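## Task

Press each drive blank that protrudes from the rack's front fully home until it stops and latches. Skip any blank carrying a yellow sticker and leave it untouched. The rack is loose on the table: tilting it more than a little fails the task, and it must finish at its original spot. A blank that stays in only because the robot is holding it does not count as seated.

## Robot and tools

Robot: two 7-joint xArm7 arms, left_arm and right_arm, each ending in a parallel-finger gripper. The names do not mean left or right in any image. Scene frame: origin on the table top midway between the arms, +x out over the table, +z up, left_arm on the +y side. left_arm's base sits at (-0.055, +0.375, 0) m with no rotation. right_arm's base sits at (-0.004, -0.396, 0) m, turned slightly about z (quat_wxyz 0.999, 0, 0, -0.053).

Gripper geometry: the fingers point along the gripper's +z axis and close along its y axis. The reported end_effector_position is the pinch point between the pads when closed, roughly 2 cm short of the fingertips. Closing pushes the tips about 10 mm further along +z. Fully open pad gap is 0.084 m.

execute_actions, argument "actions": a list holding one item or nothing. Optional "pictures" (true/false) decides whether camera images come back; by default they do.
- Empty list: no command, just returns the current state.
- Motion: {"rows": [...], "steps": n}, n from 1 to 15 (default 15). Each control step is 1/30 s. Each row drives one step; if there are fewer rows than steps, the final row repeats.
- Wait: {"steps": n} with no rows, n up to 300; returns after that many steps counted from the previous result.
Each row has exactly 16 numbers covering both arms, even if one arm should stay still: left_arm's 7 joints then its opening, then right_arm's 7 joints then its opening. Joint values are absolute target angles in radians, in the same convention the Joint positions line prints; they are not offsets. To keep an arm still, resend its current angles. Joint order and stated ranges (rad): waist -6.283..6.283, shoulder -2.059..2.094, upper arm roll -6.283..6.283, elbow -0.192..3.927, forearm roll -6.283..6.283, wrist pitch -1.693..3.142, wrist roll -6.283..6.283. Opening runs from -1 (closed) to +1 (fully open); it is a target, not a change.
A call is rejected, sending nothing, if a target exceeds a range end by over 0.010 rad and is also beyond that joint's last reported angle. True ends may differ from the stated ones by up to 0.010 rad either way; a target past the true end is clipped there and a "joint sent to its limit" line appears (possibly about an earlier motion still running). Missing that line does not prove more travel is available.

Motion limits: joint targets move at most 3.14 rad/s, ramp up over 0.16 s, and all joints of an arm are timed to arrive together. Per step, a target is clamped to within 0.623 rad of the measured angle, and if the targets would move the gripper more than 70 mm from where it is measured, all that arm's targets are pulled back proportionally. So large moves need several calls. Between calls the arms keep heading for the last row sent, until everything has nearly stopped or a HELD step occurs; after that only a new motion call makes them move on or push harder.

Result lines: the state line gives, for each arm, gripper position (m) and orientation quaternion (w,x,y,z) in the scene frame plus linear and angular velocity (m/s, rad/s); the printed position can be off, more so when reaching far. Joint positions and Joint velocities list each arm's 7 joints (rad, rad/s) then pad gap (m, m/s). grip_measured is the measured opening on the command scale of -1..1. Joint torques are total drive output with per-unit offset, scale and noise, so they are nonzero even in free air. "joint command not followed" means a clearance check altered or blocked targets on some steps; HELD flags steps whose row was not (fully) sent. MOTOR HOT warns from 65 °C; at 80 °C an OVER-TEMPERATURE FAULT brakes that arm until it cools. A TORQUE FAULT happens when contact torque reaches a joint's load limit (N m: waist 47.5, shoulder 47.5, upper arm roll 28.5, elbow 28.5, forearm roll 28.5, wrist pitch 19, wrist roll 19): the arm backs that joint off slightly, freezes 10 s and drops the rest of the call.

Gripping: to hold something, command an opening well below grip_measured; the lower, the firmer (about 24 N per pad at most). A fast close can squeeze harder. For this pushing job the fingers can simply stay closed as a pusher.

zoom_image: "camera" is cam_high, cam_left_wrist or cam_right_wrist; "region" is [x0, y0, x1, y1] in pixels of that camera's latest image, origin at top-left, at most 504 by 504. Useful to check sticker colors and whether a blank sits flush. All three cameras give 504x504 images, returned in the order cam_high, cam_left_wrist, cam_right_wrist.

read_manual: optional "section" (only "licences"); returns URDF licence text, moves nothing.

finished_scene: "scene" is the current scene number; ends it irreversibly, grades it, and reveals the next task. Call it only when every target blank is latched and the arms are clear of the rack. Answering without any tool call ends everything.

Cautions: push blanks gently and straight in along the rack's depth; the free-standing rack can slide or tip, so brace it or push slowly and check that it has not moved. Never touch the blanks with the excluded sticker color. Do not knock anything off the table, let the arms collide or press on each other, or slam into objects; retract after each push so nothing is held in place by the robot.

Each tool is called after "Request:" by a JSON object that holds its "op" and its "data", one argument or row to a line.

## Session

Request:
{"op": "execute_actions", "data": {
  "actions": []
}}

Scene clock: 0.00 s of 4500.00 s.
left_arm: end_effector_position=(+0.2269, -0.1149, +0.2875) grip_measured=+1.00 end_effector_quat_wxyz=(+0.374, +0.666, +0.182, +0.619) end_effector_velocity=(+0.000, -0.000, -0.000) end_effector_angular_velocity=(-0.000, +0.000, -0.001) | right_arm: end_effector_position=(+0.4663, -0.2819, +0.3287) grip_measured=+1.00 end_effector_quat_wxyz=(-0.119, +0.843, -0.524, -0.015) end_effector_velocity=(+0.000, -0.001, -0.000) end_effector_angular_velocity=(-0.001, +0.000, -0.001)
Joint positions: left_arm=[ 0.445 -1.656 -1.58   0.754 -0.33   0.035 -2.116  0.084] | right_arm=[ 0.26  -0.101 -0.008  1.248  0.213  1.225  1.198  0.084]
Joint velocities: left_arm=[ 0.001  0.    -0.     0.    -0.    -0.001 -0.     0.   ] | right_arm=[-0.001  0.     0.     0.    -0.001  0.    -0.     0.   ]
Joint torques (N m, as the arm reports them, + toward a larger angle): no reading
Motor temperatures (°C, as the motors report them): left_arm=[37 36 35 38 36 35 36] | right_arm=[36 38 36 37 38 40 36]

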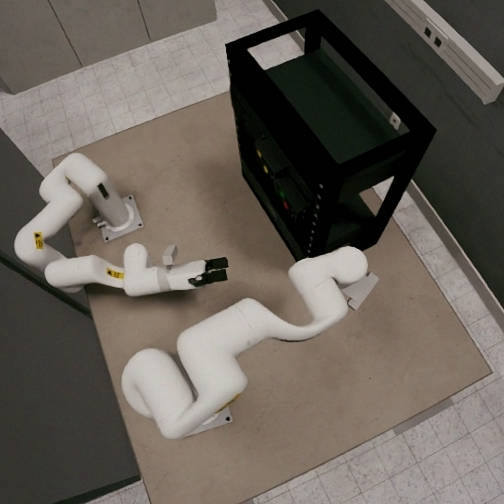

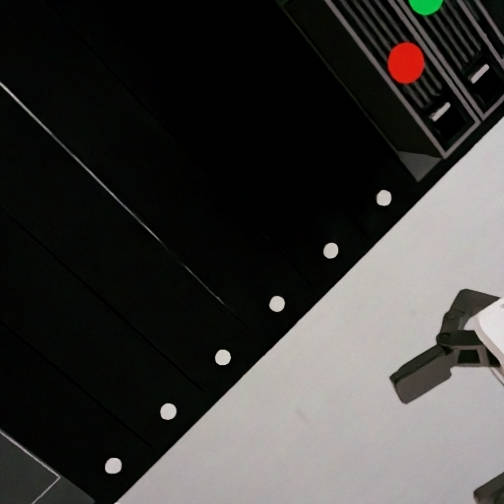

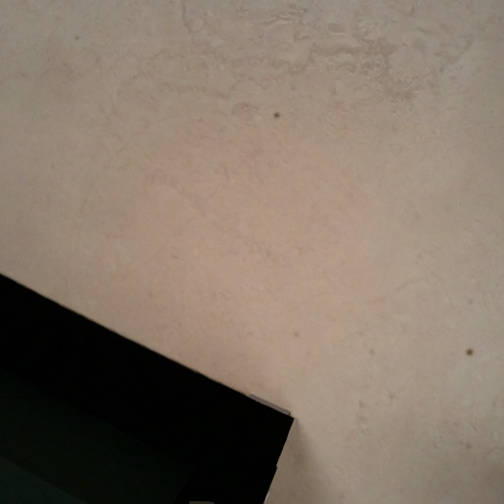

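Request:
{"op": "execute_actions", "data": {
  "actions": [
    {"rows":[[0.445,-1.656,-1.58,0.754,-0.33,0.035,-2.116,1,-0.5,-0.3,0,0.9,0,1.2,1.2,1]],"steps":15}
  ],
  "pictures": false
}}

Request:
{"op": "execute_actions", "data": {
  "actions": [
    {"steps":12}
  ]
}}

Scene clock: 11.57 s of 4500.00 s.
left_arm: end_effector_position=(+0.2268, -0.1151, +0.2874) grip_measured=+1.00 end_effector_quat_wxyz=(+0.375, +0.666, +0.183, +0.619) end_effector_velocity=(-0.000, -0.001, -0.001) end_effector_angular_velocity=(-0.000, +0.002, -0.001) | right_arm: end_effector_position=(+0.4372, -0.4390, +0.2989) grip_measured=+1.00 end_effector_quat_wxyz=(-0.069, +0.765, -0.640, +0.002) end_effector_velocity=(-0.125, -0.351, -0.064) end_effector_angular_velocity=(-0.171, +0.143, -0.683)
Joint positions: left_arm=[ 0.445 -1.656 -1.58   0.754 -0.33   0.035 -2.116  0.084] | right_arm=[-0.043 -0.185 -0.005  1.101  0.123  1.214  1.199  0.084]
Joint velocities: left_arm=[-0.     0.    -0.002  0.001 -0.002 -0.    -0.     0.   ] | right_arm=[-0.742 -0.186  0.008 -0.323 -0.197 -0.023  0.002  0.   ]
Joint torques (N m, as the arm reports them, + toward a larger angle): left_arm=[-1.58 13.34 24.49  0.14 -1.18 -0.77  0.23] | right_arm=[  1.64 -19.97   1.78  10.61  -0.03  -2.04   0.45]
Motor temperatures (°C, as the motors report them): left_arm=[37 36 38 38 36 35 36] | right_arm=[36 38 36 40 38 40 36]
Steps of this call (steps 1 to 90: nothing new was sent; then 8.07 s passed at rest; steps 91 to 105: all 15 steps of this action). Readings (joint positions):
91: left_arm=[0.445 -1.656 -1.580 0.754 -0.330 0.035 -2.116] | right_arm=[0.260 -0.101 -0.008 1.248 0.213 1.225 1.198]
92: left_arm=[0.445 -1.656 -1.580 0.754 -0.330 0.035 -2.116] | right_arm=[0.258 -0.102 -0.007 1.247 0.212 1.225 1.198]
94: left_arm=[0.445 -1.656 -1.580 0.754 -0.330 0.035 -2.116] | right_arm=[0.228 -0.112 -0.001 1.229 0.201 1.223 1.198]
98: left_arm=[0.445 -1.656 -1.580 0.754 -0.330 0.035 -2.116] | right_arm=[0.126 -0.142 -0.009 1.176 0.169 1.220 1.199]
105: the state above

Scene clock: 11.97 s of 4500.00 s.
left_arm: end_effector_position=(+0.2268, -0.1151, +0.2874) grip_measured=+1.00 end_effector_quat_wxyz=(+0.375, +0.666, +0.183, +0.619) end_effector_velocity=(-0.001, -0.000, -0.001) end_effector_angular_velocity=(+0.002, +0.001, -0.000) | right_arm: end_effector_position=(+0.3639, -0.5671, +0.2722) grip_measured=+1.00 end_effector_quat_wxyz=(-0.022, +0.671, -0.741, +0.004) end_effector_velocity=(-0.237, -0.281, -0.068) end_effector_angular_velocity=(-0.125, +0.198, -0.705)
Joint positions: left_arm=[ 0.445 -1.656 -1.58   0.754 -0.33   0.035 -2.116  0.084] | right_arm=[-0.348 -0.262 -0.002  0.967  0.041  1.205  1.2    0.084]
Joint velocities: left_arm=[-0.002 -0.    -0.002 -0.     0.     0.001  0.     0.   ] | right_arm=[-0.781 -0.197  0.009 -0.343 -0.21  -0.024  0.002  0.   ]
Joint torques (N m, as the arm reports them, + toward a larger angle): left_arm=[-1.57 13.12 24.51  0.06 -0.99 -0.78  0.15] | right_arm=[  1.12 -17.41   1.77  10.61  -0.19  -1.88   0.41]
Motor temperatures (°C, as the motors report them): left_arm=[37 36 39 38 36 35 36] | right_arm=[36 38 36 40 38 40 36]
Steps of this call (steps 1 to 12: the robot went on to your last target). Readings (joint positions):
1: left_arm=[0.445 -1.656 -1.580 0.754 -0.330 0.035 -2.116] | right_arm=[-0.068 -0.192 -0.005 1.090 0.116 1.213 1.199]
2: left_arm=[0.445 -1.656 -1.580 0.754 -0.330 0.035 -2.116] | right_arm=[-0.093 -0.198 -0.005 1.079 0.109 1.213 1.199]
4: left_arm=[0.445 -1.656 -1.580 0.754 -0.330 0.035 -2.116] | right_arm=[-0.143 -0.210 -0.004 1.057 0.096 1.211 1.199]
8: left_arm=[0.445 -1.656 -1.580 0.754 -0.330 0.035 -2.116] | right_arm=[-0.245 -0.236 -0.003 1.012 0.069 1.208 1.199]
12: the state above

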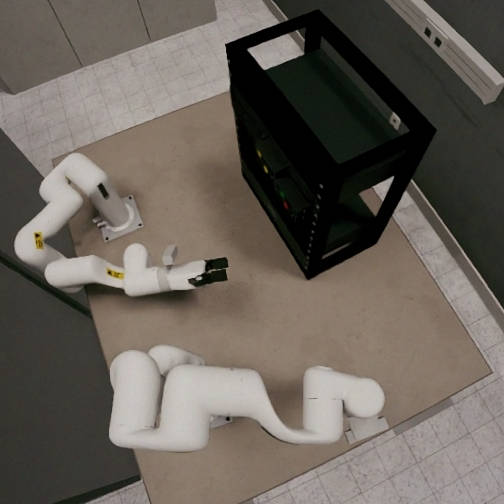

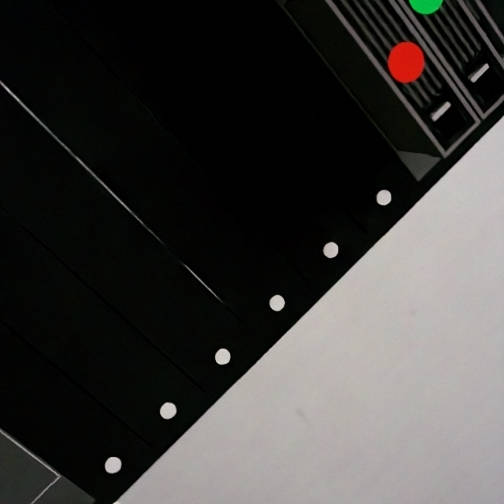

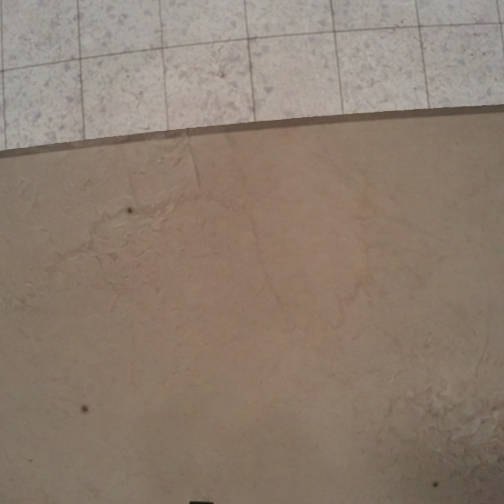

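Request:
{"op": "execute_actions", "data": {
  "actions": [
    {"rows":[[-0.45,-0.6,0,0.05,0,-0.92,0,-1,-0.5,-0.3,0,0.9,0,1.2,1.2,1]],"steps":15}
  ],
  "pictures": false
}}

Request:
{"op": "execute_actions", "data": {
  "actions": [
    {"steps":22}
  ]
}}

Scene clock: 20.33 s of 4500.00 s.
left_arm: end_effector_position=(+0.1506, -0.0636, +0.4184) grip_measured=-1.00 end_effector_quat_wxyz=(+0.463, +0.675, +0.073, +0.570) end_effector_velocity=(-0.167, +0.206, +0.242) end_effector_angular_velocity=(+0.006, +0.005, -1.079) | right_arm: end_effector_position=(+0.3141, -0.6164, +0.2591) grip_measured=+1.00 end_effector_quat_wxyz=(+0.000, -0.619, +0.785, +0.000) end_effector_velocity=(-0.000, -0.000, +0.000) end_effector_angular_velocity=(+0.000, -0.002, -0.002)
Joint positions: left_arm=[ 0.099 -1.311 -1.234  0.439 -0.178 -0.312 -1.77   0.   ] | right_arm=[-0.5   -0.3   -0.     0.9   -0.     1.2    1.2    0.084]
Joint velocities: left_arm=[-1.257  1.25   1.253 -0.921  0.428 -1.256  1.254  0.   ] | right_arm=[-0.001 -0.001 -0.     0.001  0.001 -0.     0.001 -0.   ]
Joint torques (N m, as the arm reports them, + toward a larger angle): left_arm=[-3.76 12.47 21.24  4.21 -1.31 -1.44  0.44] | right_arm=[  0.92 -15.82   1.31  10.61  -0.22  -1.71   0.46]
Motor temperatures (°C, as the motors report them): left_arm=[37 36 40 38 36 35 36] | right_arm=[36 38 36 42 38 40 36]
Steps of this call (steps 1 to 30: the robot went on to your last target; steps 31 to 90: nothing new was sent; then 4.87 s passed at rest; steps 91 to 105: all 15 steps of this action). Readings (joint positions):
91: left_arm=[0.445 -1.656 -1.580 0.754 -0.330 0.035 -2.116] | right_arm=[-0.500 -0.300 -0.000 0.900 0.000 1.200 1.200]
92: left_arm=[0.443 -1.654 -1.579 0.752 -0.329 0.032 -2.113] | right_arm=[-0.500 -0.300 -0.000 0.900 0.000 1.200 1.200]
94: left_arm=[0.413 -1.624 -1.554 0.720 -0.311 0.000 -2.081] | right_arm=[-0.500 -0.300 -0.000 0.900 -0.000 1.200 1.200]
98: left_arm=[0.318 -1.529 -1.452 0.628 -0.265 -0.093 -1.988] | right_arm=[-0.500 -0.300 0.000 0.900 -0.000 1.200 1.200]
105: the state above

Scene clock: 21.07 s of 4500.00 s.
left_arm: end_effector_position=(+0.2655, +0.1354, +0.4228) grip_measured=-1.00 end_effector_quat_wxyz=(+0.392, +0.690, -0.005, +0.608) end_effector_velocity=(+0.175, +0.260, -0.101) end_effector_angular_velocity=(+1.033, -0.528, +0.552) | right_arm: end_effector_position=(+0.3141, -0.6164, +0.2591) grip_measured=+1.00 end_effector_quat_wxyz=(+0.000, -0.619, +0.785, +0.000) end_effector_velocity=(-0.000, -0.000, +0.000) end_effector_angular_velocity=(-0.000, +0.000, -0.001)
Joint positions: left_arm=[-0.384 -0.692 -0.263  0.096 -0.021 -0.846 -0.717  0.   ] | right_arm=[-0.5   -0.3   -0.     0.9    0.     1.2    1.2    0.084]
Joint velocities: left_arm=[-0.258  0.361  1.036 -0.182  0.084 -0.292  1.812  0.   ] | right_arm=[-0.     0.    -0.     0.001 -0.     0.     0.001  0.   ]
Joint torques (N m, as the arm reports them, + toward a larger angle): left_arm=[-1.31 -4.85  2.87 11.04 -0.02 -2.32  0.51] | right_arm=[  0.92 -16.23   1.27  10.79  -0.29  -1.75   0.43]
Motor temperatures (°C, as the motors report them): left_arm=[37 36 40 38 36 35 36] | right_arm=[36 38 36 42 38 40 36]
Steps of this call (steps 1 to 22: the robot went on to your last target). Readings (joint positions):
1: left_arm=[0.055 -1.267 -1.190 0.407 -0.163 -0.357 -1.725] | right_arm=[-0.500 -0.300 0.000 0.900 0.000 1.200 1.200]
2: left_arm=[0.007 -1.217 -1.140 0.374 -0.148 -0.407 -1.674] | right_arm=[-0.500 -0.300 0.000 0.900 0.000 1.200 1.200]
4: left_arm=[-0.091 -1.104 -1.025 0.306 -0.117 -0.514 -1.561] | right_arm=[-0.500 -0.300 -0.000 0.900 -0.000 1.200 1.200]
8: left_arm=[-0.221 -0.919 -0.814 0.209 -0.074 -0.660 -1.351] | right_arm=[-0.500 -0.300 -0.000 0.900 -0.000 1.200 1.200]
22: the state above

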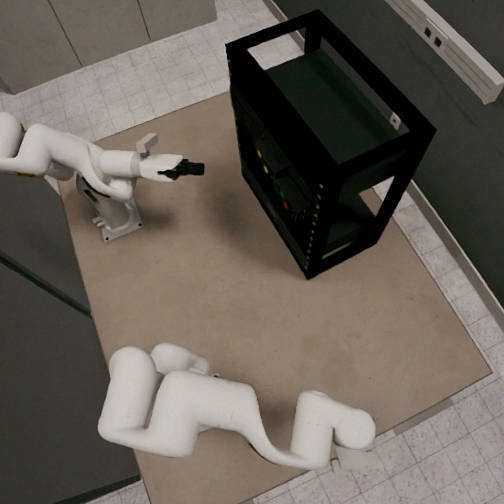

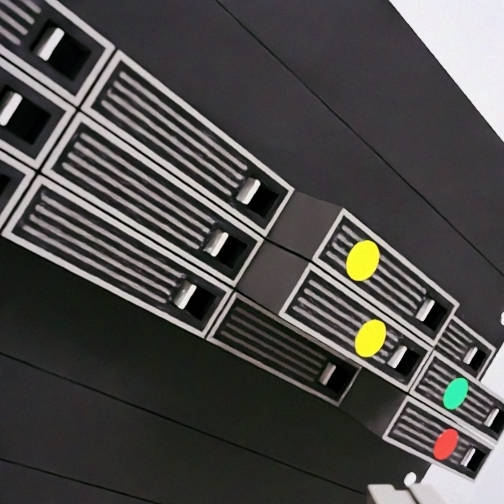

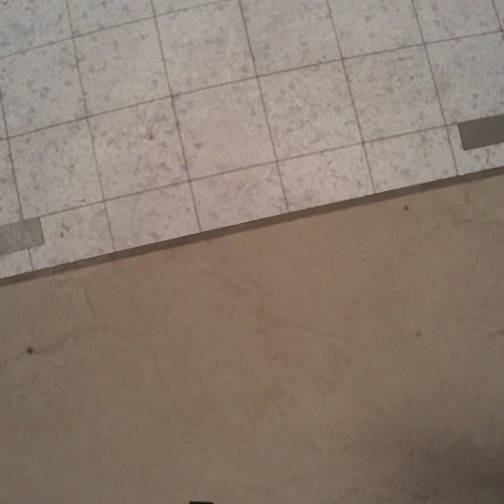

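Request:
{"op": "execute_actions", "data": {
  "actions": [
    {"rows":[[-0.45,-0.6,0,0.05,0,-0.92,0,-1,-0.5,-0.3,0,0.9,0,1.2,1.2,1]],"steps":15}
  ]
}}

Request:
{"op": "execute_actions", "data": {
  "actions": [
    {"rows":[[-0.68,-0.6,0,0.05,0,-0.92,0,-1,-0.5,-0.3,0,0.9,0,1.2,1.2,1]],"steps":15}
  ]
}}

Scene clock: 28.77 s of 4500.00 s.
left_arm: end_effector_position=(+0.3034, +0.2017, +0.3885) grip_measured=-1.00 end_effector_quat_wxyz=(+0.158, +0.690, -0.158, +0.689) end_effector_velocity=(-0.000, -0.000, -0.000) end_effector_angular_velocity=(+0.001, +0.001, -0.000) | right_arm: end_effector_position=(+0.3141, -0.6164, +0.2591) grip_measured=+1.00 end_effector_quat_wxyz=(+0.000, -0.619, +0.785, +0.000) end_effector_velocity=(-0.000, -0.000, -0.000) end_effector_angular_velocity=(-0.001, +0.001, +0.000)
Joint positions: left_arm=[-0.45 -0.6  -0.    0.05  0.   -0.92  0.    0.  ] | right_arm=[-0.5   -0.3   -0.     0.9   -0.     1.2    1.2    0.084]
Joint velocities: left_arm=[ 0.    -0.    -0.    -0.     0.001  0.    -0.     0.   ] | right_arm=[-0.    -0.     0.    -0.    -0.002  0.     0.    -0.   ]
Joint torques (N m, as the arm reports them, + toward a larger angle): left_arm=[-1.3  -5.87  0.73 10.48  0.43 -2.58  0.19] | right_arm=[  0.86 -15.95   1.35  10.72  -0.24  -1.75   0.42]
Motor temperatures (°C, as the motors report them): left_arm=[37 36 38 39 36 35 36] | right_arm=[36 38 36 42 38 40 36]
Steps of this call (steps 1 to 30: the robot went on to your last target; steps 31 to 90: nothing new was sent; then 4.20 s passed at rest; steps 91 to 105: all 15 steps of this action). Readings (joint positions):
91: left_arm=[-0.450 -0.600 0.000 0.050 -0.000 -0.920 0.000] | right_arm=[-0.500 -0.300 0.000 0.900 -0.000 1.200 1.200]
92: left_arm=[-0.450 -0.600 -0.000 0.050 0.000 -0.920 0.000] | right_arm=[-0.500 -0.300 -0.000 0.900 0.000 1.200 1.200]
94: left_arm=[-0.450 -0.600 0.000 0.050 0.000 -0.920 -0.000] | right_arm=[-0.500 -0.300 0.000 0.900 0.000 1.200 1.200]
98: left_arm=[-0.450 -0.600 -0.000 0.050 -0.000 -0.920 0.000] | right_arm=[-0.500 -0.300 -0.000 0.900 -0.000 1.200 1.200]
105: the state above

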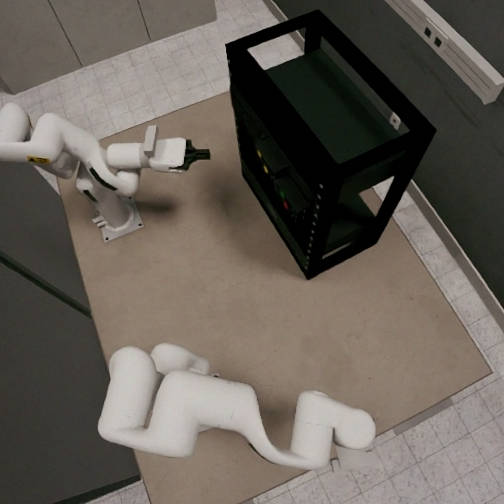

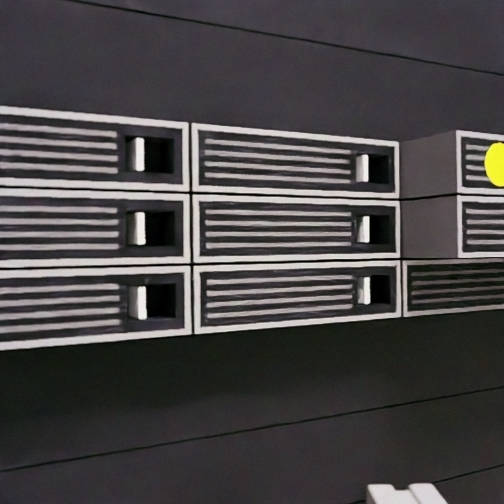

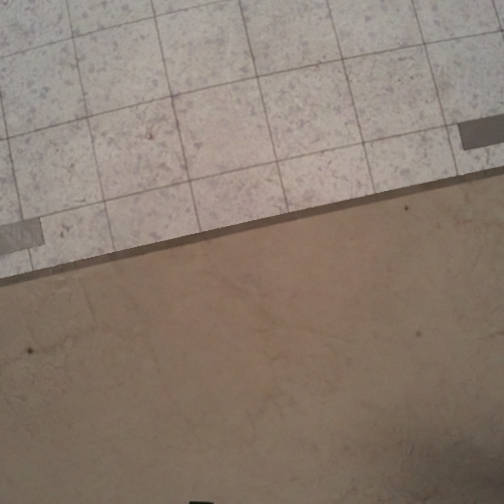

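Scene clock: 29.27 s of 4500.00 s.
left_arm: end_effector_position=(+0.2555, +0.1257, +0.3885) grip_measured=-1.00 end_effector_quat_wxyz=(+0.234, +0.667, -0.235, +0.667) end_effector_velocity=(-0.008, -0.010, +0.001) end_effector_angular_velocity=(-0.002, +0.001, -0.033) | right_arm: end_effector_position=(+0.3141, -0.6164, +0.2591) grip_measured=+1.00 end_effector_quat_wxyz=(+0.000, -0.619, +0.785, +0.000) end_effector_velocity=(+0.001, +0.001, +0.000) end_effector_angular_velocity=(-0.000, -0.001, +0.001)
Joint positions: left_arm=[-0.676 -0.6    0.     0.05  -0.    -0.92  -0.     0.   ] | right_arm=[-0.5   -0.3   -0.     0.9   -0.     1.2    1.2    0.084]
Joint velocities: left_arm=[-0.036  0.     0.003  0.002 -0.001  0.001  0.     0.   ] | right_arm=[ 0.002 -0.     0.     0.     0.    -0.     0.    -0.   ]
Joint torques (N m, as the arm reports them, + toward a larger angle): left_arm=[-0.56 -5.58  0.8  10.55  0.36 -2.68  0.12] | right_arm=[  0.91 -16.1    1.34  10.8   -0.11  -1.72   0.45]
Motor temperatures (°C, as the motors report them): left_arm=[37 36 38 40 36 35 36] | right_arm=[36 38 36 43 38 40 36]
Steps of this call (steps 1 to 15: all 15 steps of this action). Readings (joint positions):
1: left_arm=[-0.450 -0.600 0.000 0.050 -0.000 -0.920 0.000] | right_arm=[-0.500 -0.300 0.000 0.900 -0.000 1.200 1.200]
2: left_arm=[-0.452 -0.600 0.000 0.050 -0.000 -0.920 -0.000] | right_arm=[-0.500 -0.300 -0.000 0.900 -0.000 1.200 1.200]
4: left_arm=[-0.488 -0.600 0.002 0.050 -0.001 -0.920 -0.000] | right_arm=[-0.500 -0.300 -0.000 0.900 0.000 1.200 1.200]
8: left_arm=[-0.623 -0.600 -0.002 0.050 0.001 -0.920 0.000] | right_arm=[-0.500 -0.300 -0.000 0.900 0.000 1.200 1.200]
15: the state above

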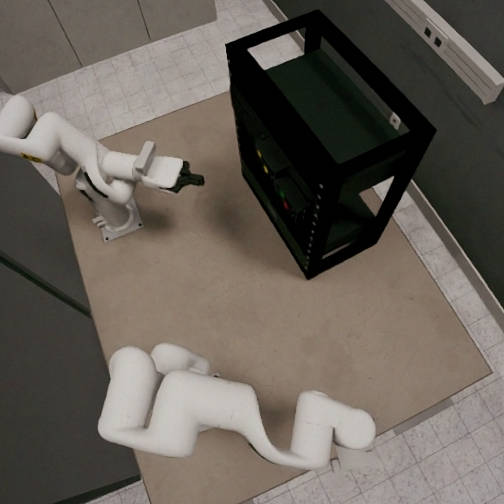

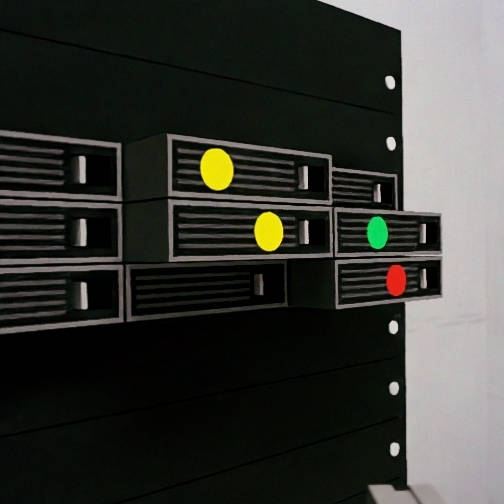

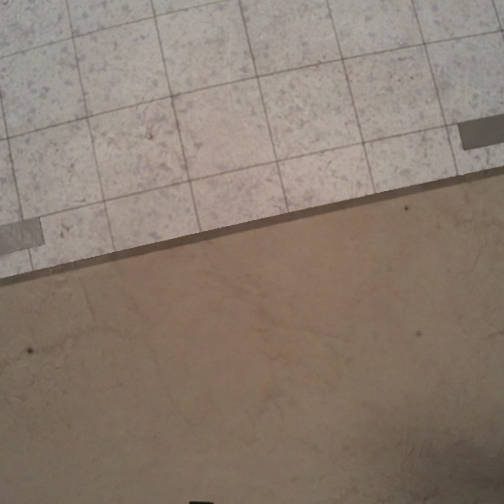

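Request:
{"op": "execute_actions", "data": {
  "actions": [
    {"rows":[[0.4,-0.6,0,0.05,0,-0.92,0,-1,-0.4,-0.6,0,0.05,0,-0.92,0,-1]],"steps":15}
  ],
  "pictures": false
}}

Request:
{"op": "execute_actions", "data": {
  "actions": [
    {"steps":25}
  ],
  "pictures": false
}}

Request:
{"op": "execute_actions", "data": {
  "actions": [
    {"rows":[[0.4,-0.6,0,0.05,0,-0.92,0,-1,0.76,-0.6,0,0.05,0,-0.92,0,-1]],"steps":15}
  ],
  "pictures": false
}}

Request:
{"op": "execute_actions", "data": {
  "actions": [
    {"steps":12}
  ],
  "pictures": false
}}

Request:
{"op": "execute_actions", "data": {
  "actions": [
    {"rows":[[0.4,-0.6,0,0.05,0,-0.92,0,-1,0.74,-0.427,0,0.317,0,-0.827,0,-1]],"steps":15}
  ]
}}

Scene clock: 59.43 s of 4500.00 s.
left_arm: end_effector_position=(+0.3289, +0.2694, +0.3885) grip_measured=-1.00 end_effector_quat_wxyz=(+0.095, +0.701, -0.095, +0.700) end_effector_velocity=(+0.105, +0.381, +0.000) end_effector_angular_velocity=(-0.001, -0.001, +0.992) | right_arm: end_effector_position=(+0.2963, -0.5724, +0.1531) grip_measured=-1.00 end_effector_quat_wxyz=(-0.000, +0.851, -0.505, +0.144) end_effector_velocity=(-0.006, +0.067, -0.200) end_effector_angular_velocity=(-1.260, -0.769, +2.485)
Joint positions: left_arm=[-0.269 -0.6    0.     0.05  -0.    -0.92  -0.     0.   ] | right_arm=[-0.425 -0.524 -0.     0.304  0.     0.538  0.538  0.   ]
Joint velocities: left_arm=[ 0.99  -0.     0.001 -0.    -0.001 -0.001  0.     0.   ] | right_arm=[ 0.155 -0.462  0.003 -1.583 -0.001 -2.423 -2.428  0.   ]
Joint torques (N m, as the arm reports them, + toward a larger angle): left_arm=[-1.67 -5.58  0.79 10.61  0.33 -2.7   0.03] | right_arm=[ 0.52 -9.03  1.39 10.98 -0.15 -2.62  0.26]
Motor temperatures (°C, as the motors report them): left_arm=[37 36 35 41 36 35 36] | right_arm=[36 38 36 44 38 40 36]
Steps of this call (steps 1 to 15: the robot went on to your last target; steps 16 to 90: nothing new was sent; then 26.67 s passed at rest; steps 91 to 105: all 15 steps of this action). Readings (joint positions):
91: left_arm=[-0.680 -0.600 -0.000 0.050 0.000 -0.920 0.000] | right_arm=[-0.500 -0.300 -0.000 0.900 -0.000 1.200 1.200]
92: left_arm=[-0.678 -0.600 -0.000 0.050 0.000 -0.920 0.000] | right_arm=[-0.500 -0.301 -0.000 0.898 -0.000 1.197 1.197]
94: left_arm=[-0.642 -0.600 -0.002 0.050 0.001 -0.920 0.000] | right_arm=[-0.494 -0.319 -0.001 0.863 -0.000 1.158 1.159]
98: left_arm=[-0.500 -0.600 0.001 0.050 -0.000 -0.920 -0.000] | right_arm=[-0.461 -0.418 0.001 0.647 0.000 0.947 0.947]
105: the state above

Scene clock: 60.27 s of 4500.00 s.
left_arm: end_effector_position=(+0.3126, +0.5280, +0.3885) grip_measured=-1.00 end_effector_quat_wxyz=(-0.138, +0.694, +0.138, +0.693) end_effector_velocity=(-0.008, +0.018, -0.000) end_effector_angular_velocity=(+0.002, +0.001, +0.049) | right_arm: end_effector_position=(+0.3464, -0.5902, +0.3825) grip_measured=-1.00 end_effector_quat_wxyz=(+0.174, +0.693, -0.180, +0.676) end_effector_velocity=(-0.021, +0.012, +0.068) end_effector_angular_velocity=(-0.162, -0.239, +0.003)
Joint positions: left_arm=[ 0.394 -0.6   -0.     0.05   0.    -0.92   0.     0.   ] | right_arm=[-0.4   -0.6    0.     0.051 -0.    -0.894  0.002  0.   ]
Joint velocities: left_arm=[ 0.053 -0.    -0.002 -0.     0.002  0.001  0.     0.   ] | right_arm=[ 0.002  0.001 -0.    -0.018  0.    -0.307 -0.026  0.   ]
Joint torques (N m, as the arm reports them, + toward a larger angle): left_arm=[-2.2  -5.76  0.77 10.62  0.4  -2.64  0.18] | right_arm=[ 0.71 -4.18  1.36  8.45 -0.1  -1.72  0.62]
Motor temperatures (°C, as the motors report them): left_arm=[37 36 35 41 36 35 36] | right_arm=[36 38 36 44 38 40 36]
Steps of this call (steps 1 to 25: the robot went on to your last target). Readings (joint positions):
1: left_arm=[-0.236 -0.600 0.000 0.050 -0.000 -0.920 -0.000] | right_arm=[-0.420 -0.539 0.000 0.252 0.000 0.455 0.455]
2: left_arm=[-0.202 -0.600 0.000 0.050 -0.000 -0.920 -0.000] | right_arm=[-0.416 -0.553 0.000 0.205 -0.000 0.369 0.370]
4: left_arm=[-0.136 -0.600 0.000 0.050 -0.000 -0.920 -0.000] | right_arm=[-0.408 -0.574 0.000 0.132 -0.000 0.194 0.221]
8: left_arm=[-0.004 -0.600 0.000 0.050 -0.000 -0.920 -0.000] | right_arm=[-0.403 -0.591 -0.000 0.080 -0.000 -0.110 0.078]
25: the state above

Scene clock: 60.77 s of 4500.00 s.
left_arm: end_effector_position=(+0.3117, +0.5301, +0.3885) grip_measured=-1.00 end_effector_quat_wxyz=(-0.140, +0.693, +0.140, +0.693) end_effector_velocity=(-0.000, +0.000, +0.000) end_effector_angular_velocity=(+0.001, -0.001, +0.000) | right_arm: end_effector_position=(+0.3933, -0.4342, +0.3870) grip_measured=-1.00 end_effector_quat_wxyz=(+0.034, +0.709, -0.034, +0.704) end_effector_velocity=(+0.037, +0.392, +0.003) end_effector_angular_velocity=(-0.002, -0.010, +0.986)
Joint positions: left_arm=[ 0.4  -0.6  -0.    0.05  0.   -0.92  0.    0.  ] | right_arm=[ 0.01  -0.6    0.     0.05  -0.    -0.914  0.     0.   ]
Joint velocities: left_arm=[ 0.     0.     0.002  0.001  0.002 -0.     0.     0.   ] | right_arm=[ 0.986  0.    -0.    -0.    -0.001 -0.011 -0.001  0.   ]
Joint torques (N m, as the arm reports them, + toward a larger angle): left_arm=[-1.6  -5.57  0.77 10.52  0.5  -2.55  0.07] | right_arm=[ 0.79 -4.17  1.47  8.85 -0.26 -2.02  0.45]
Motor temperatures (°C, as the motors report them): left_arm=[37 36 35 41 36 35 36] | right_arm=[36 38 36 44 38 40 36]
Steps of this call (steps 1 to 15: all 15 steps of this action). Readings (joint positions):
1: left_arm=[0.396 -0.600 -0.000 0.050 0.000 -0.920 0.000] | right_arm=[-0.400 -0.600 -0.000 0.051 -0.000 -0.902 0.002]
2: left_arm=[0.397 -0.600 -0.000 0.050 0.000 -0.920 0.000] | right_arm=[-0.398 -0.600 -0.000 0.050 0.000 -0.907 0.001]
4: left_arm=[0.398 -0.600 -0.000 0.050 0.000 -0.920 0.000] | right_arm=[-0.362 -0.600 -0.002 0.050 0.001 -0.910 0.001]
8: left_arm=[0.399 -0.600 -0.000 0.050 0.000 -0.920 0.000] | right_arm=[-0.220 -0.600 0.001 0.050 -0.000 -0.911 0.001]
15: the state above

Scene clock: 61.17 s of 4500.00 s.
left_arm: end_effector_position=(+0.3117, +0.5301, +0.3885) grip_measured=-1.00 end_effector_quat_wxyz=(-0.140, +0.693, +0.140, +0.693) end_effector_velocity=(-0.000, +0.000, -0.001) end_effector_angular_velocity=(-0.002, +0.002, +0.001) | right_arm: end_effector_position=(+0.3773, -0.2784, +0.3878) grip_measured=-1.00 end_effector_quat_wxyz=(-0.105, +0.700, +0.105, +0.698) end_effector_velocity=(-0.117, +0.376, +0.002) end_effector_angular_velocity=(+0.002, -0.007, +0.987)
Joint positions: left_arm=[ 0.4  -0.6  -0.    0.05  0.   -0.92  0.    0.  ] | right_arm=[ 0.406 -0.6    0.     0.05  -0.    -0.917  0.     0.   ]
Joint velocities: left_arm=[ 0.    -0.     0.    -0.001 -0.     0.002 -0.     0.   ] | right_arm=[ 0.988 -0.    -0.001 -0.001 -0.    -0.007 -0.     0.   ]
Joint torques (N m, as the arm reports them, + toward a larger angle): left_arm=[-1.46 -5.64  0.65 10.56  0.54 -2.62  0.33] | right_arm=[ 0.75 -4.34  1.53  8.65 -0.05 -1.99  0.51]
Motor temperatures (°C, as the motors report them): left_arm=[37 36 35 41 36 35 36] | right_arm=[36 38 36 44 38 40 36]
Steps of this call (steps 1 to 12: the robot went on to your last target). Readings (joint positions):
1: left_arm=[0.400 -0.600 -0.000 0.050 0.000 -0.920 0.000] | right_arm=[0.043 -0.600 0.000 0.050 -0.000 -0.914 0.000]
2: left_arm=[0.400 -0.600 -0.000 0.050 0.000 -0.920 0.000] | right_arm=[0.076 -0.600 0.000 0.050 -0.000 -0.915 0.000]
4: left_arm=[0.400 -0.600 -0.000 0.050 0.000 -0.920 0.000] | right_arm=[0.142 -0.600 0.000 0.050 -0.000 -0.915 0.000]
8: left_arm=[0.400 -0.600 -0.000 0.050 0.000 -0.920 0.000] | right_arm=[0.274 -0.600 0.000 0.050 -0.000 -0.916 0.000]
12: the state above

Scene clock: 61.67 s of 4500.00 s.
left_arm: end_effector_position=(+0.3117, +0.5301, +0.3885) grip_measured=-1.00 end_effector_quat_wxyz=(-0.140, +0.693, +0.140, +0.693) end_effector_velocity=(+0.000, -0.000, +0.000) end_effector_angular_velocity=(+0.001, +0.001, -0.001) | right_arm: end_effector_position=(+0.3731, -0.1251, +0.4303) grip_measured=-1.00 end_effector_quat_wxyz=(-0.216, +0.673, +0.217, +0.673) end_effector_velocity=(-0.004, +0.062, +0.014) end_effector_angular_velocity=(-0.001, +0.015, +0.114)
Joint positions: left_arm=[ 0.4  -0.6  -0.    0.05 -0.   -0.92 -0.    0.  ] | right_arm=[ 0.729 -0.434  0.001  0.306 -0.    -0.831  0.     0.   ]
Joint velocities: left_arm=[ 0.001 -0.    -0.002  0.     0.     0.001 -0.     0.   ] | right_arm=[ 0.129  0.086 -0.014  0.122  0.003  0.049 -0.     0.   ]
Joint torques (N m, as the arm reports them, + toward a larger angle): left_arm=[-1.53 -5.72  0.75 10.55  0.52 -2.59  0.11] | right_arm=[ -1.01 -11.03   0.11   8.86   0.03  -1.78   0.39]
Motor temperatures (°C, as the motors report them): left_arm=[37 36 35 41 36 35 36] | right_arm=[36 38 36 44 38 40 36]
Steps of this call (steps 1 to 15: all 15 steps of this action). Readings (joint positions):
1: left_arm=[0.400 -0.600 -0.000 0.050 0.000 -0.920 -0.000] | right_arm=[0.439 -0.600 0.000 0.050 -0.000 -0.918 0.000]
2: left_arm=[0.400 -0.600 -0.000 0.050 0.000 -0.920 0.000] | right_arm=[0.471 -0.599 0.000 0.051 -0.000 -0.917 0.000]
4: left_arm=[0.400 -0.600 -0.000 0.050 0.000 -0.920 -0.000] | right_arm=[0.521 -0.581 0.001 0.078 -0.000 -0.906 0.000]
8: left_arm=[0.400 -0.600 -0.000 0.050 0.000 -0.920 -0.000] | right_arm=[0.617 -0.510 -0.000 0.191 0.000 -0.870 0.000]
15: the state above

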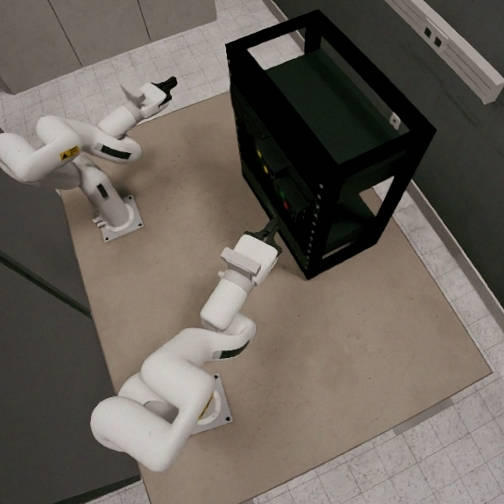

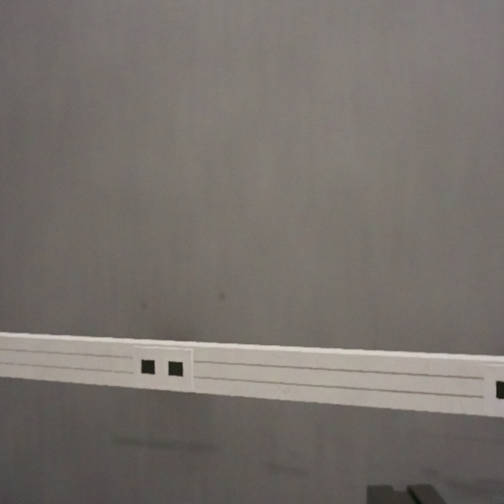

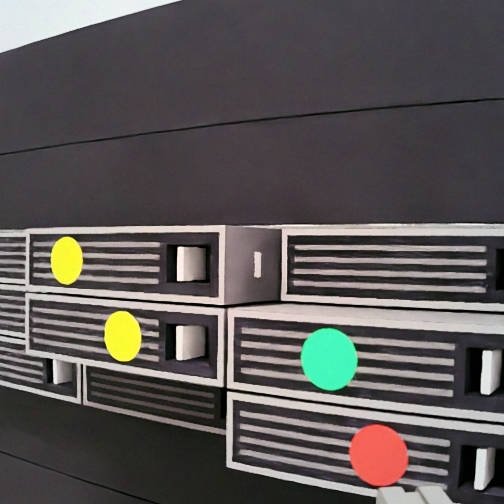

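Request:
{"op": "execute_actions", "data": {
  "actions": [
    {"rows":[[0.4,-0.6,0,0.05,0,-0.92,0,-1,0.724,-0.363,0,0.373,0,-0.835,0,-1],[0.4,-0.6,0,0.05,0,-0.92,0,-1,0.724,-0.363,0,0.373,0,-0.835,0,-1],[0.4,-0.6,0,0.05,0,-0.92,0,-1,0.724,-0.363,0,0.373,0,-0.835,0,-1],[0.4,-0.6,0,0.05,0,-0.92,0,-1,0.724,-0.363,0,0.373,0,-0.835,0,-1],[0.4,-0.6,0,0.05,0,-0.92,0,-1,0.708,-0.3,0,0.428,0,-0.843,0,-1],[0.4,-0.6,0,0.05,0,-0.92,0,-1,0.708,-0.3,0,0.428,0,-0.843,0,-1],[0.4,-0.6,0,0.05,0,-0.92,0,-1,0.708,-0.3,0,0.428,0,-0.843,0,-1],[0.4,-0.6,0,0.05,0,-0.92,0,-1,0.708,-0.3,0,0.428,0,-0.843,0,-1],[0.4,-0.6,0,0.05,0,-0.92,0,-1,0.693,-0.236,0,0.484,0,-0.851,0,-1]],"steps":15}
  ],
  "pictures": false
}}

Request:
{"op": "execute_actions", "data": {
  "actions": [
    {"steps":6}
  ]
}}

Scene clock: 76.13 s of 4500.00 s.
left_arm: end_effector_position=(+0.3117, +0.5301, +0.3885) grip_measured=-1.00 end_effector_quat_wxyz=(-0.140, +0.693, +0.140, +0.693) end_effector_velocity=(+0.000, -0.000, +0.000) end_effector_angular_velocity=(+0.000, +0.000, -0.000) | right_arm: end_effector_position=(+0.4231, -0.1093, +0.4339) grip_measured=-1.00 end_effector_quat_wxyz=(-0.206, +0.676, +0.206, +0.677) end_effector_velocity=(+0.053, +0.008, -0.002) end_effector_angular_velocity=(+0.001, -0.001, -0.044)
Joint positions: left_arm=[ 0.4  -0.6  -0.    0.05 -0.   -0.92  0.    0.  ] | right_arm=[ 0.697 -0.251  0.001  0.47  -0.    -0.85  -0.     0.   ]
Joint velocities: left_arm=[ 0.     0.    -0.001  0.    -0.     0.     0.     0.   ] | right_arm=[-0.045  0.179  0.001  0.156  0.    -0.025 -0.     0.   ]
Joint torques (N m, as the arm reports them, + toward a larger angle): left_arm=[-1.42 -5.51  0.86 10.53  0.43 -2.5   0.14] | right_arm=[ -0.21 -16.82  -0.17   9.37   0.34  -1.32   0.41]
Motor temperatures (°C, as the motors report them): left_arm=[37 36 35 41 36 35 36] | right_arm=[36 38 36 43 38 40 36]
Steps of this call (steps 1 to 30: the robot went on to your last target; steps 31 to 90: nothing new was sent; then 10.97 s passed at rest; steps 91 to 105: all 15 steps of this action). Readings (joint positions):
91: left_arm=[0.400 -0.600 -0.000 0.050 0.000 -0.920 0.000] | right_arm=[0.740 -0.427 0.000 0.317 -0.000 -0.827 0.000]
92: left_arm=[0.400 -0.600 -0.000 0.050 -0.000 -0.920 0.000] | right_arm=[0.740 -0.425 0.000 0.319 -0.000 -0.827 -0.000]
94: left_arm=[0.400 -0.600 0.000 0.050 0.000 -0.920 -0.000] | right_arm=[0.734 -0.403 0.000 0.338 -0.000 -0.830 -0.000]
98: left_arm=[0.400 -0.600 0.000 0.050 -0.000 -0.920 -0.000] | right_arm=[0.720 -0.347 0.000 0.387 -0.000 -0.837 -0.000]
105: the state above

Scene clock: 76.33 s of 4500.00 s.
left_arm: end_effector_position=(+0.3117, +0.5301, +0.3885) grip_measured=-1.00 end_effector_quat_wxyz=(-0.140, +0.693, +0.140, +0.693) end_effector_velocity=(-0.000, -0.000, +0.000) end_effector_angular_velocity=(+0.000, -0.001, +0.000) | right_arm: end_effector_position=(+0.4271, -0.1089, +0.4339) grip_measured=-1.00 end_effector_quat_wxyz=(-0.205, +0.677, +0.205, +0.677) end_effector_velocity=(+0.006, -0.001, -0.000) end_effector_angular_velocity=(+0.001, +0.001, -0.008)
Joint positions: left_arm=[ 0.4  -0.6   0.    0.05 -0.   -0.92  0.    0.  ] | right_arm=[ 0.694 -0.238  0.001  0.482 -0.    -0.851 -0.     0.   ]
Joint velocities: left_arm=[-0.    -0.    -0.001 -0.001 -0.002 -0.002  0.     0.   ] | right_arm=[-0.006  0.016 -0.001  0.015  0.002 -0.    -0.     0.   ]
Joint torques (N m, as the arm reports them, + toward a larger angle): left_arm=[-1.41 -5.58  0.79 10.67  0.44 -2.65  0.23] | right_arm=[ -0.5  -13.9   -0.49   9.66   0.28  -1.51   0.5 ]
Motor temperatures (°C, as the motors report them): left_arm=[37 36 35 41 36 35 36] | right_arm=[36 38 36 43 38 40 36]
Steps of this call (steps 1 to 6: the robot went on to your last target). Readings (joint positions):
1: left_arm=[0.400 -0.600 0.000 0.050 0.000 -0.920 0.000] | right_arm=[0.696 -0.246 0.001 0.475 -0.000 -0.850 -0.000]
2: left_arm=[0.400 -0.600 -0.000 0.050 -0.000 -0.920 -0.000] | right_arm=[0.695 -0.243 0.001 0.478 -0.000 -0.851 -0.000]
4: left_arm=[0.400 -0.600 -0.000 0.050 0.000 -0.920 -0.000] | right_arm=[0.694 -0.240 0.001 0.481 -0.000 -0.851 -0.000]
6: the state above

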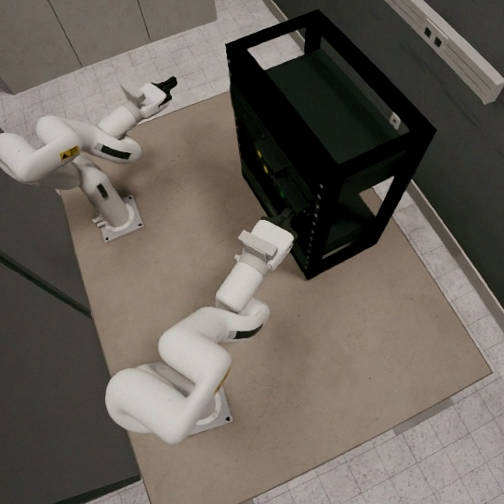

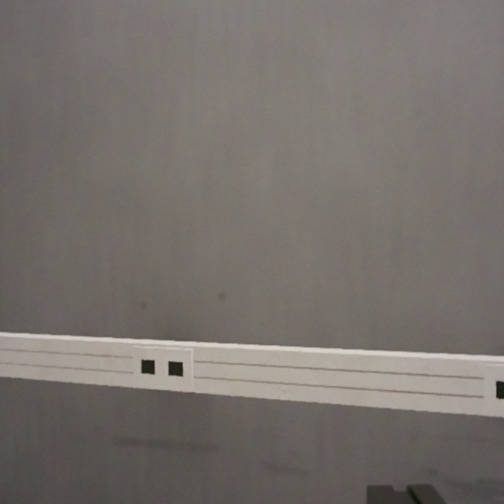

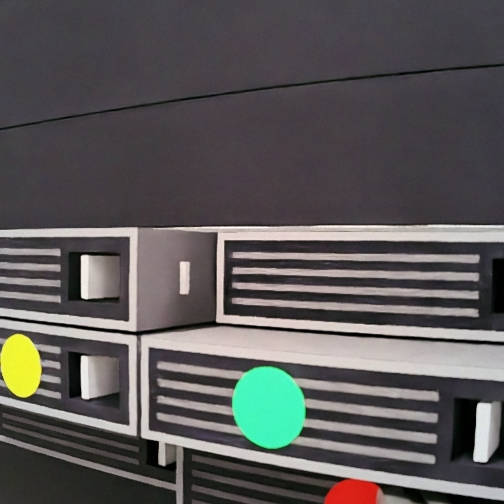

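Request:
{"op": "execute_actions", "data": {
  "actions": [
    {"rows":[[0.4,-0.6,0,0.05,0,-0.92,0,-1,0.685,-0.204,0,0.512,0,-0.855,0,-1],[0.4,-0.6,0,0.05,0,-0.92,0,-1,0.685,-0.204,0,0.512,0,-0.855,0,-1],[0.4,-0.6,0,0.05,0,-0.92,0,-1,0.685,-0.204,0,0.512,0,-0.855,0,-1],[0.4,-0.6,0,0.05,0,-0.92,0,-1,0.685,-0.204,0,0.512,0,-0.855,0,-1],[0.4,-0.6,0,0.05,0,-0.92,0,-1,0.685,-0.204,0,0.512,0,-0.855,0,-1],[0.4,-0.6,0,0.05,0,-0.92,0,-1,0.685,-0.204,0,0.512,0,-0.855,0,-1],[0.4,-0.6,0,0.05,0,-0.92,0,-1,0.677,-0.172,0,0.54,0,-0.859,0,-1]],"steps":15}
  ]
}}

Scene clock: 92.90 s of 4500.00 s.
left_arm: end_effector_position=(+0.3117, +0.5301, +0.3885) grip_measured=-1.00 end_effector_quat_wxyz=(-0.140, +0.693, +0.140, +0.693) end_effector_velocity=(-0.000, +0.000, +0.000) end_effector_angular_velocity=(+0.001, -0.001, +0.000) | right_arm: end_effector_position=(+0.4465, -0.1072, +0.4320) grip_measured=-1.00 end_effector_quat_wxyz=(-0.199, +0.679, +0.199, +0.679) end_effector_velocity=(+0.008, +0.003, -0.001) end_effector_angular_velocity=(+0.001, -0.001, -0.004)
Joint positions: left_arm=[ 0.4  -0.6  -0.    0.05 -0.   -0.92  0.    0.  ] | right_arm=[ 0.677 -0.175 -0.     0.537  0.    -0.859 -0.     0.   ]
Joint velocities: left_arm=[ 0.001  0.     0.    -0.001  0.001 -0.001  0.     0.   ] | right_arm=[-0.005  0.03   0.002  0.027  0.    -0.004  0.     0.   ]
Joint torques (N m, as the arm reports them, + toward a larger angle): left_arm=[-1.36 -5.53  0.71 10.59  0.35 -2.67  0.19] | right_arm=[ -0.93 -14.57  -0.93   9.5    0.44  -1.34   0.47]
Motor temperatures (°C, as the motors report them): left_arm=[37 36 35 42 36 35 36] | right_arm=[36 38 37 43 38 40 36]
Steps of this call (steps 1 to 30: the robot went on to your last target; steps 31 to 90: nothing new was sent; then 13.07 s passed at rest; steps 91 to 105: all 15 steps of this action). Readings (joint positions):
91: left_arm=[0.400 -0.600 0.000 0.050 -0.000 -0.920 0.000] | right_arm=[0.693 -0.236 0.000 0.484 -0.000 -0.851 -0.000]
92: left_arm=[0.400 -0.600 0.000 0.050 -0.000 -0.920 -0.000] | right_arm=[0.693 -0.234 0.000 0.485 -0.000 -0.851 0.000]
94: left_arm=[0.400 -0.600 0.000 0.050 0.000 -0.920 0.000] | right_arm=[0.689 -0.222 -0.000 0.496 0.000 -0.853 -0.000]
98: left_arm=[0.400 -0.600 -0.000 0.050 0.000 -0.920 0.000] | right_arm=[0.685 -0.206 -0.001 0.510 0.000 -0.855 -0.000]
105: the state above

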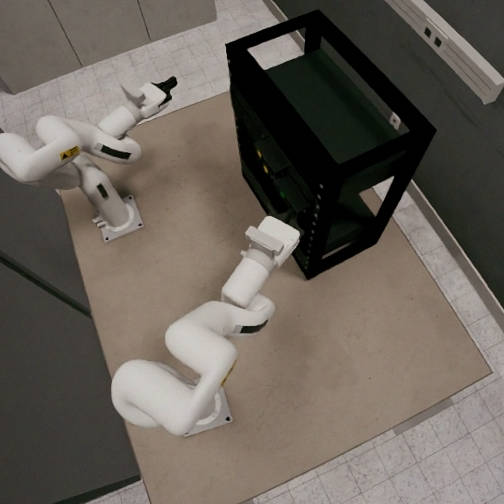

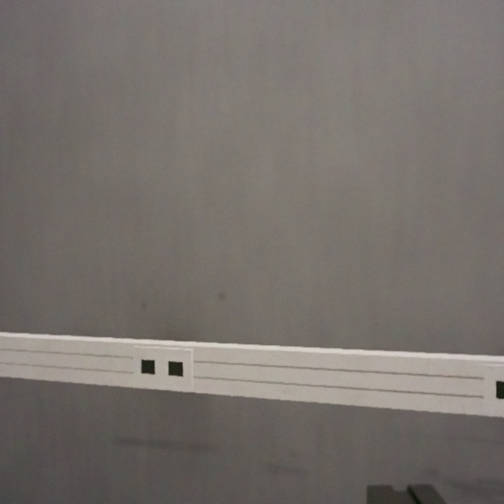

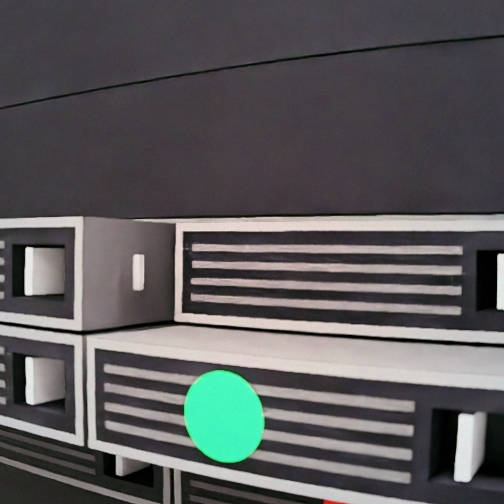

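Request:
{"op": "execute_actions", "data": {
  "actions": [
    {"rows":[[0.4,-0.6,0,0.05,0,-0.92,0,-1,0.67,-0.145,0,0.565,0,-0.861,0,-1],[0.4,-0.6,0,0.05,0,-0.92,0,-1,0.67,-0.145,0,0.565,0,-0.861,0,-1],[0.4,-0.6,0,0.05,0,-0.92,0,-1,0.67,-0.145,0,0.565,0,-0.861,0,-1],[0.4,-0.6,0,0.05,0,-0.92,0,-1,0.67,-0.145,0,0.565,0,-0.861,0,-1],[0.4,-0.6,0,0.05,0,-0.92,0,-1,0.67,-0.145,0,0.565,0,-0.861,0,-1],[0.4,-0.6,0,0.05,0,-0.92,0,-1,0.67,-0.145,0,0.565,0,-0.861,0,-1],[0.4,-0.6,0,0.05,0,-0.92,0,-1,0.664,-0.12,0,0.588,0,-0.863,0,-1]],"steps":15}
  ]
}}

Scene clock: 102.67 s of 4500.00 s.
left_arm: end_effector_position=(+0.3117, +0.5301, +0.3885) grip_measured=-1.00 end_effector_quat_wxyz=(-0.140, +0.693, +0.140, +0.693) end_effector_velocity=(-0.000, +0.001, +0.000) end_effector_angular_velocity=(-0.001, -0.000, +0.001) | right_arm: end_effector_position=(+0.4551, -0.0967, +0.4336) grip_measured=-1.00 end_effector_quat_wxyz=(-0.201, +0.673, +0.203, +0.682) end_effector_velocity=(+0.021, -0.003, +0.012) end_effector_angular_velocity=(+0.014, -0.021, -0.024)
Joint positions: left_arm=[ 0.4  -0.6  -0.    0.05  0.   -0.92 -0.    0.  ] | right_arm=[ 0.669 -0.126  0.013  0.583 -0.006 -0.874 -0.     0.   ]
Joint velocities: left_arm=[ 0.     0.     0.001  0.    -0.001  0.    -0.     0.   ] | right_arm=[-0.021  0.047 -0.005  0.068 -0.002 -0.004 -0.     0.   ]
Joint torques (N m, as the arm reports them, + toward a larger angle): left_arm=[-1.59 -5.7   0.62 10.68  0.39 -2.55  0.18] | right_arm=[-22.77   3.5  -24.18  16.96   7.93   4.88   0.46]
Motor temperatures (°C, as the motors report them): left_arm=[37 36 35 42 36 35 36] | right_arm=[36 38 37 44 38 40 36]
Steps of this call (steps 1 to 15: the robot went on to your last target; steps 16 to 90: nothing new was sent; then 6.27 s passed at rest; steps 91 to 105: all 15 steps of this action). Readings (joint positions):
91: left_arm=[0.400 -0.600 0.000 0.050 0.000 -0.920 0.000] | right_arm=[0.677 -0.172 0.000 0.540 -0.000 -0.859 0.000]
92: left_arm=[0.400 -0.600 -0.000 0.050 -0.000 -0.920 0.000] | right_arm=[0.677 -0.171 0.000 0.541 -0.000 -0.859 0.000]
94: left_arm=[0.400 -0.600 -0.000 0.050 -0.000 -0.920 0.000] | right_arm=[0.675 -0.162 0.003 0.549 -0.001 -0.863 -0.000]
98: left_arm=[0.400 -0.600 -0.000 0.050 -0.000 -0.920 -0.000] | right_arm=[0.674 -0.150 0.007 0.558 -0.003 -0.866 -0.000]
105: the state above

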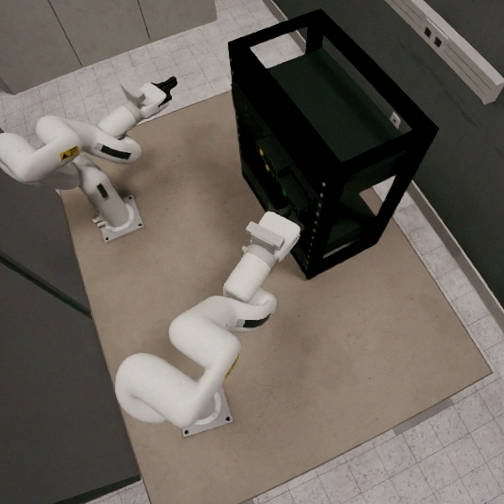

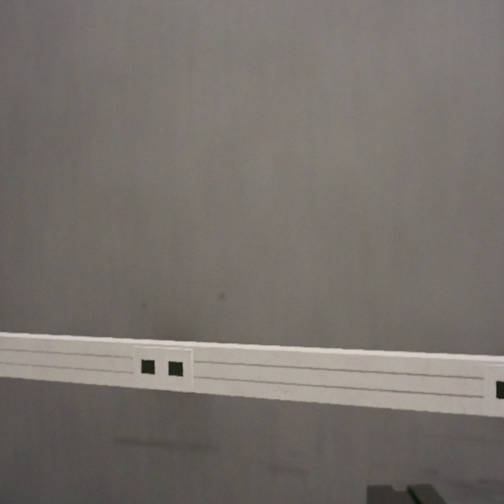

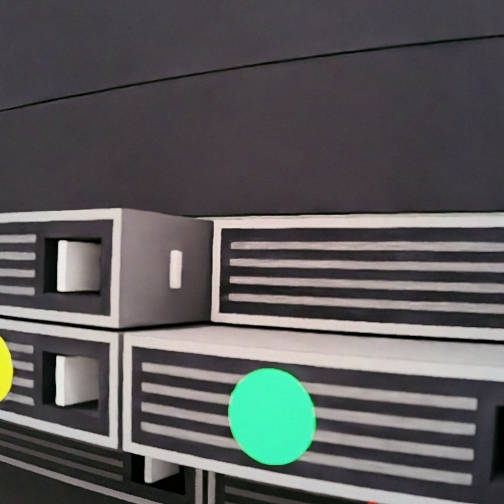

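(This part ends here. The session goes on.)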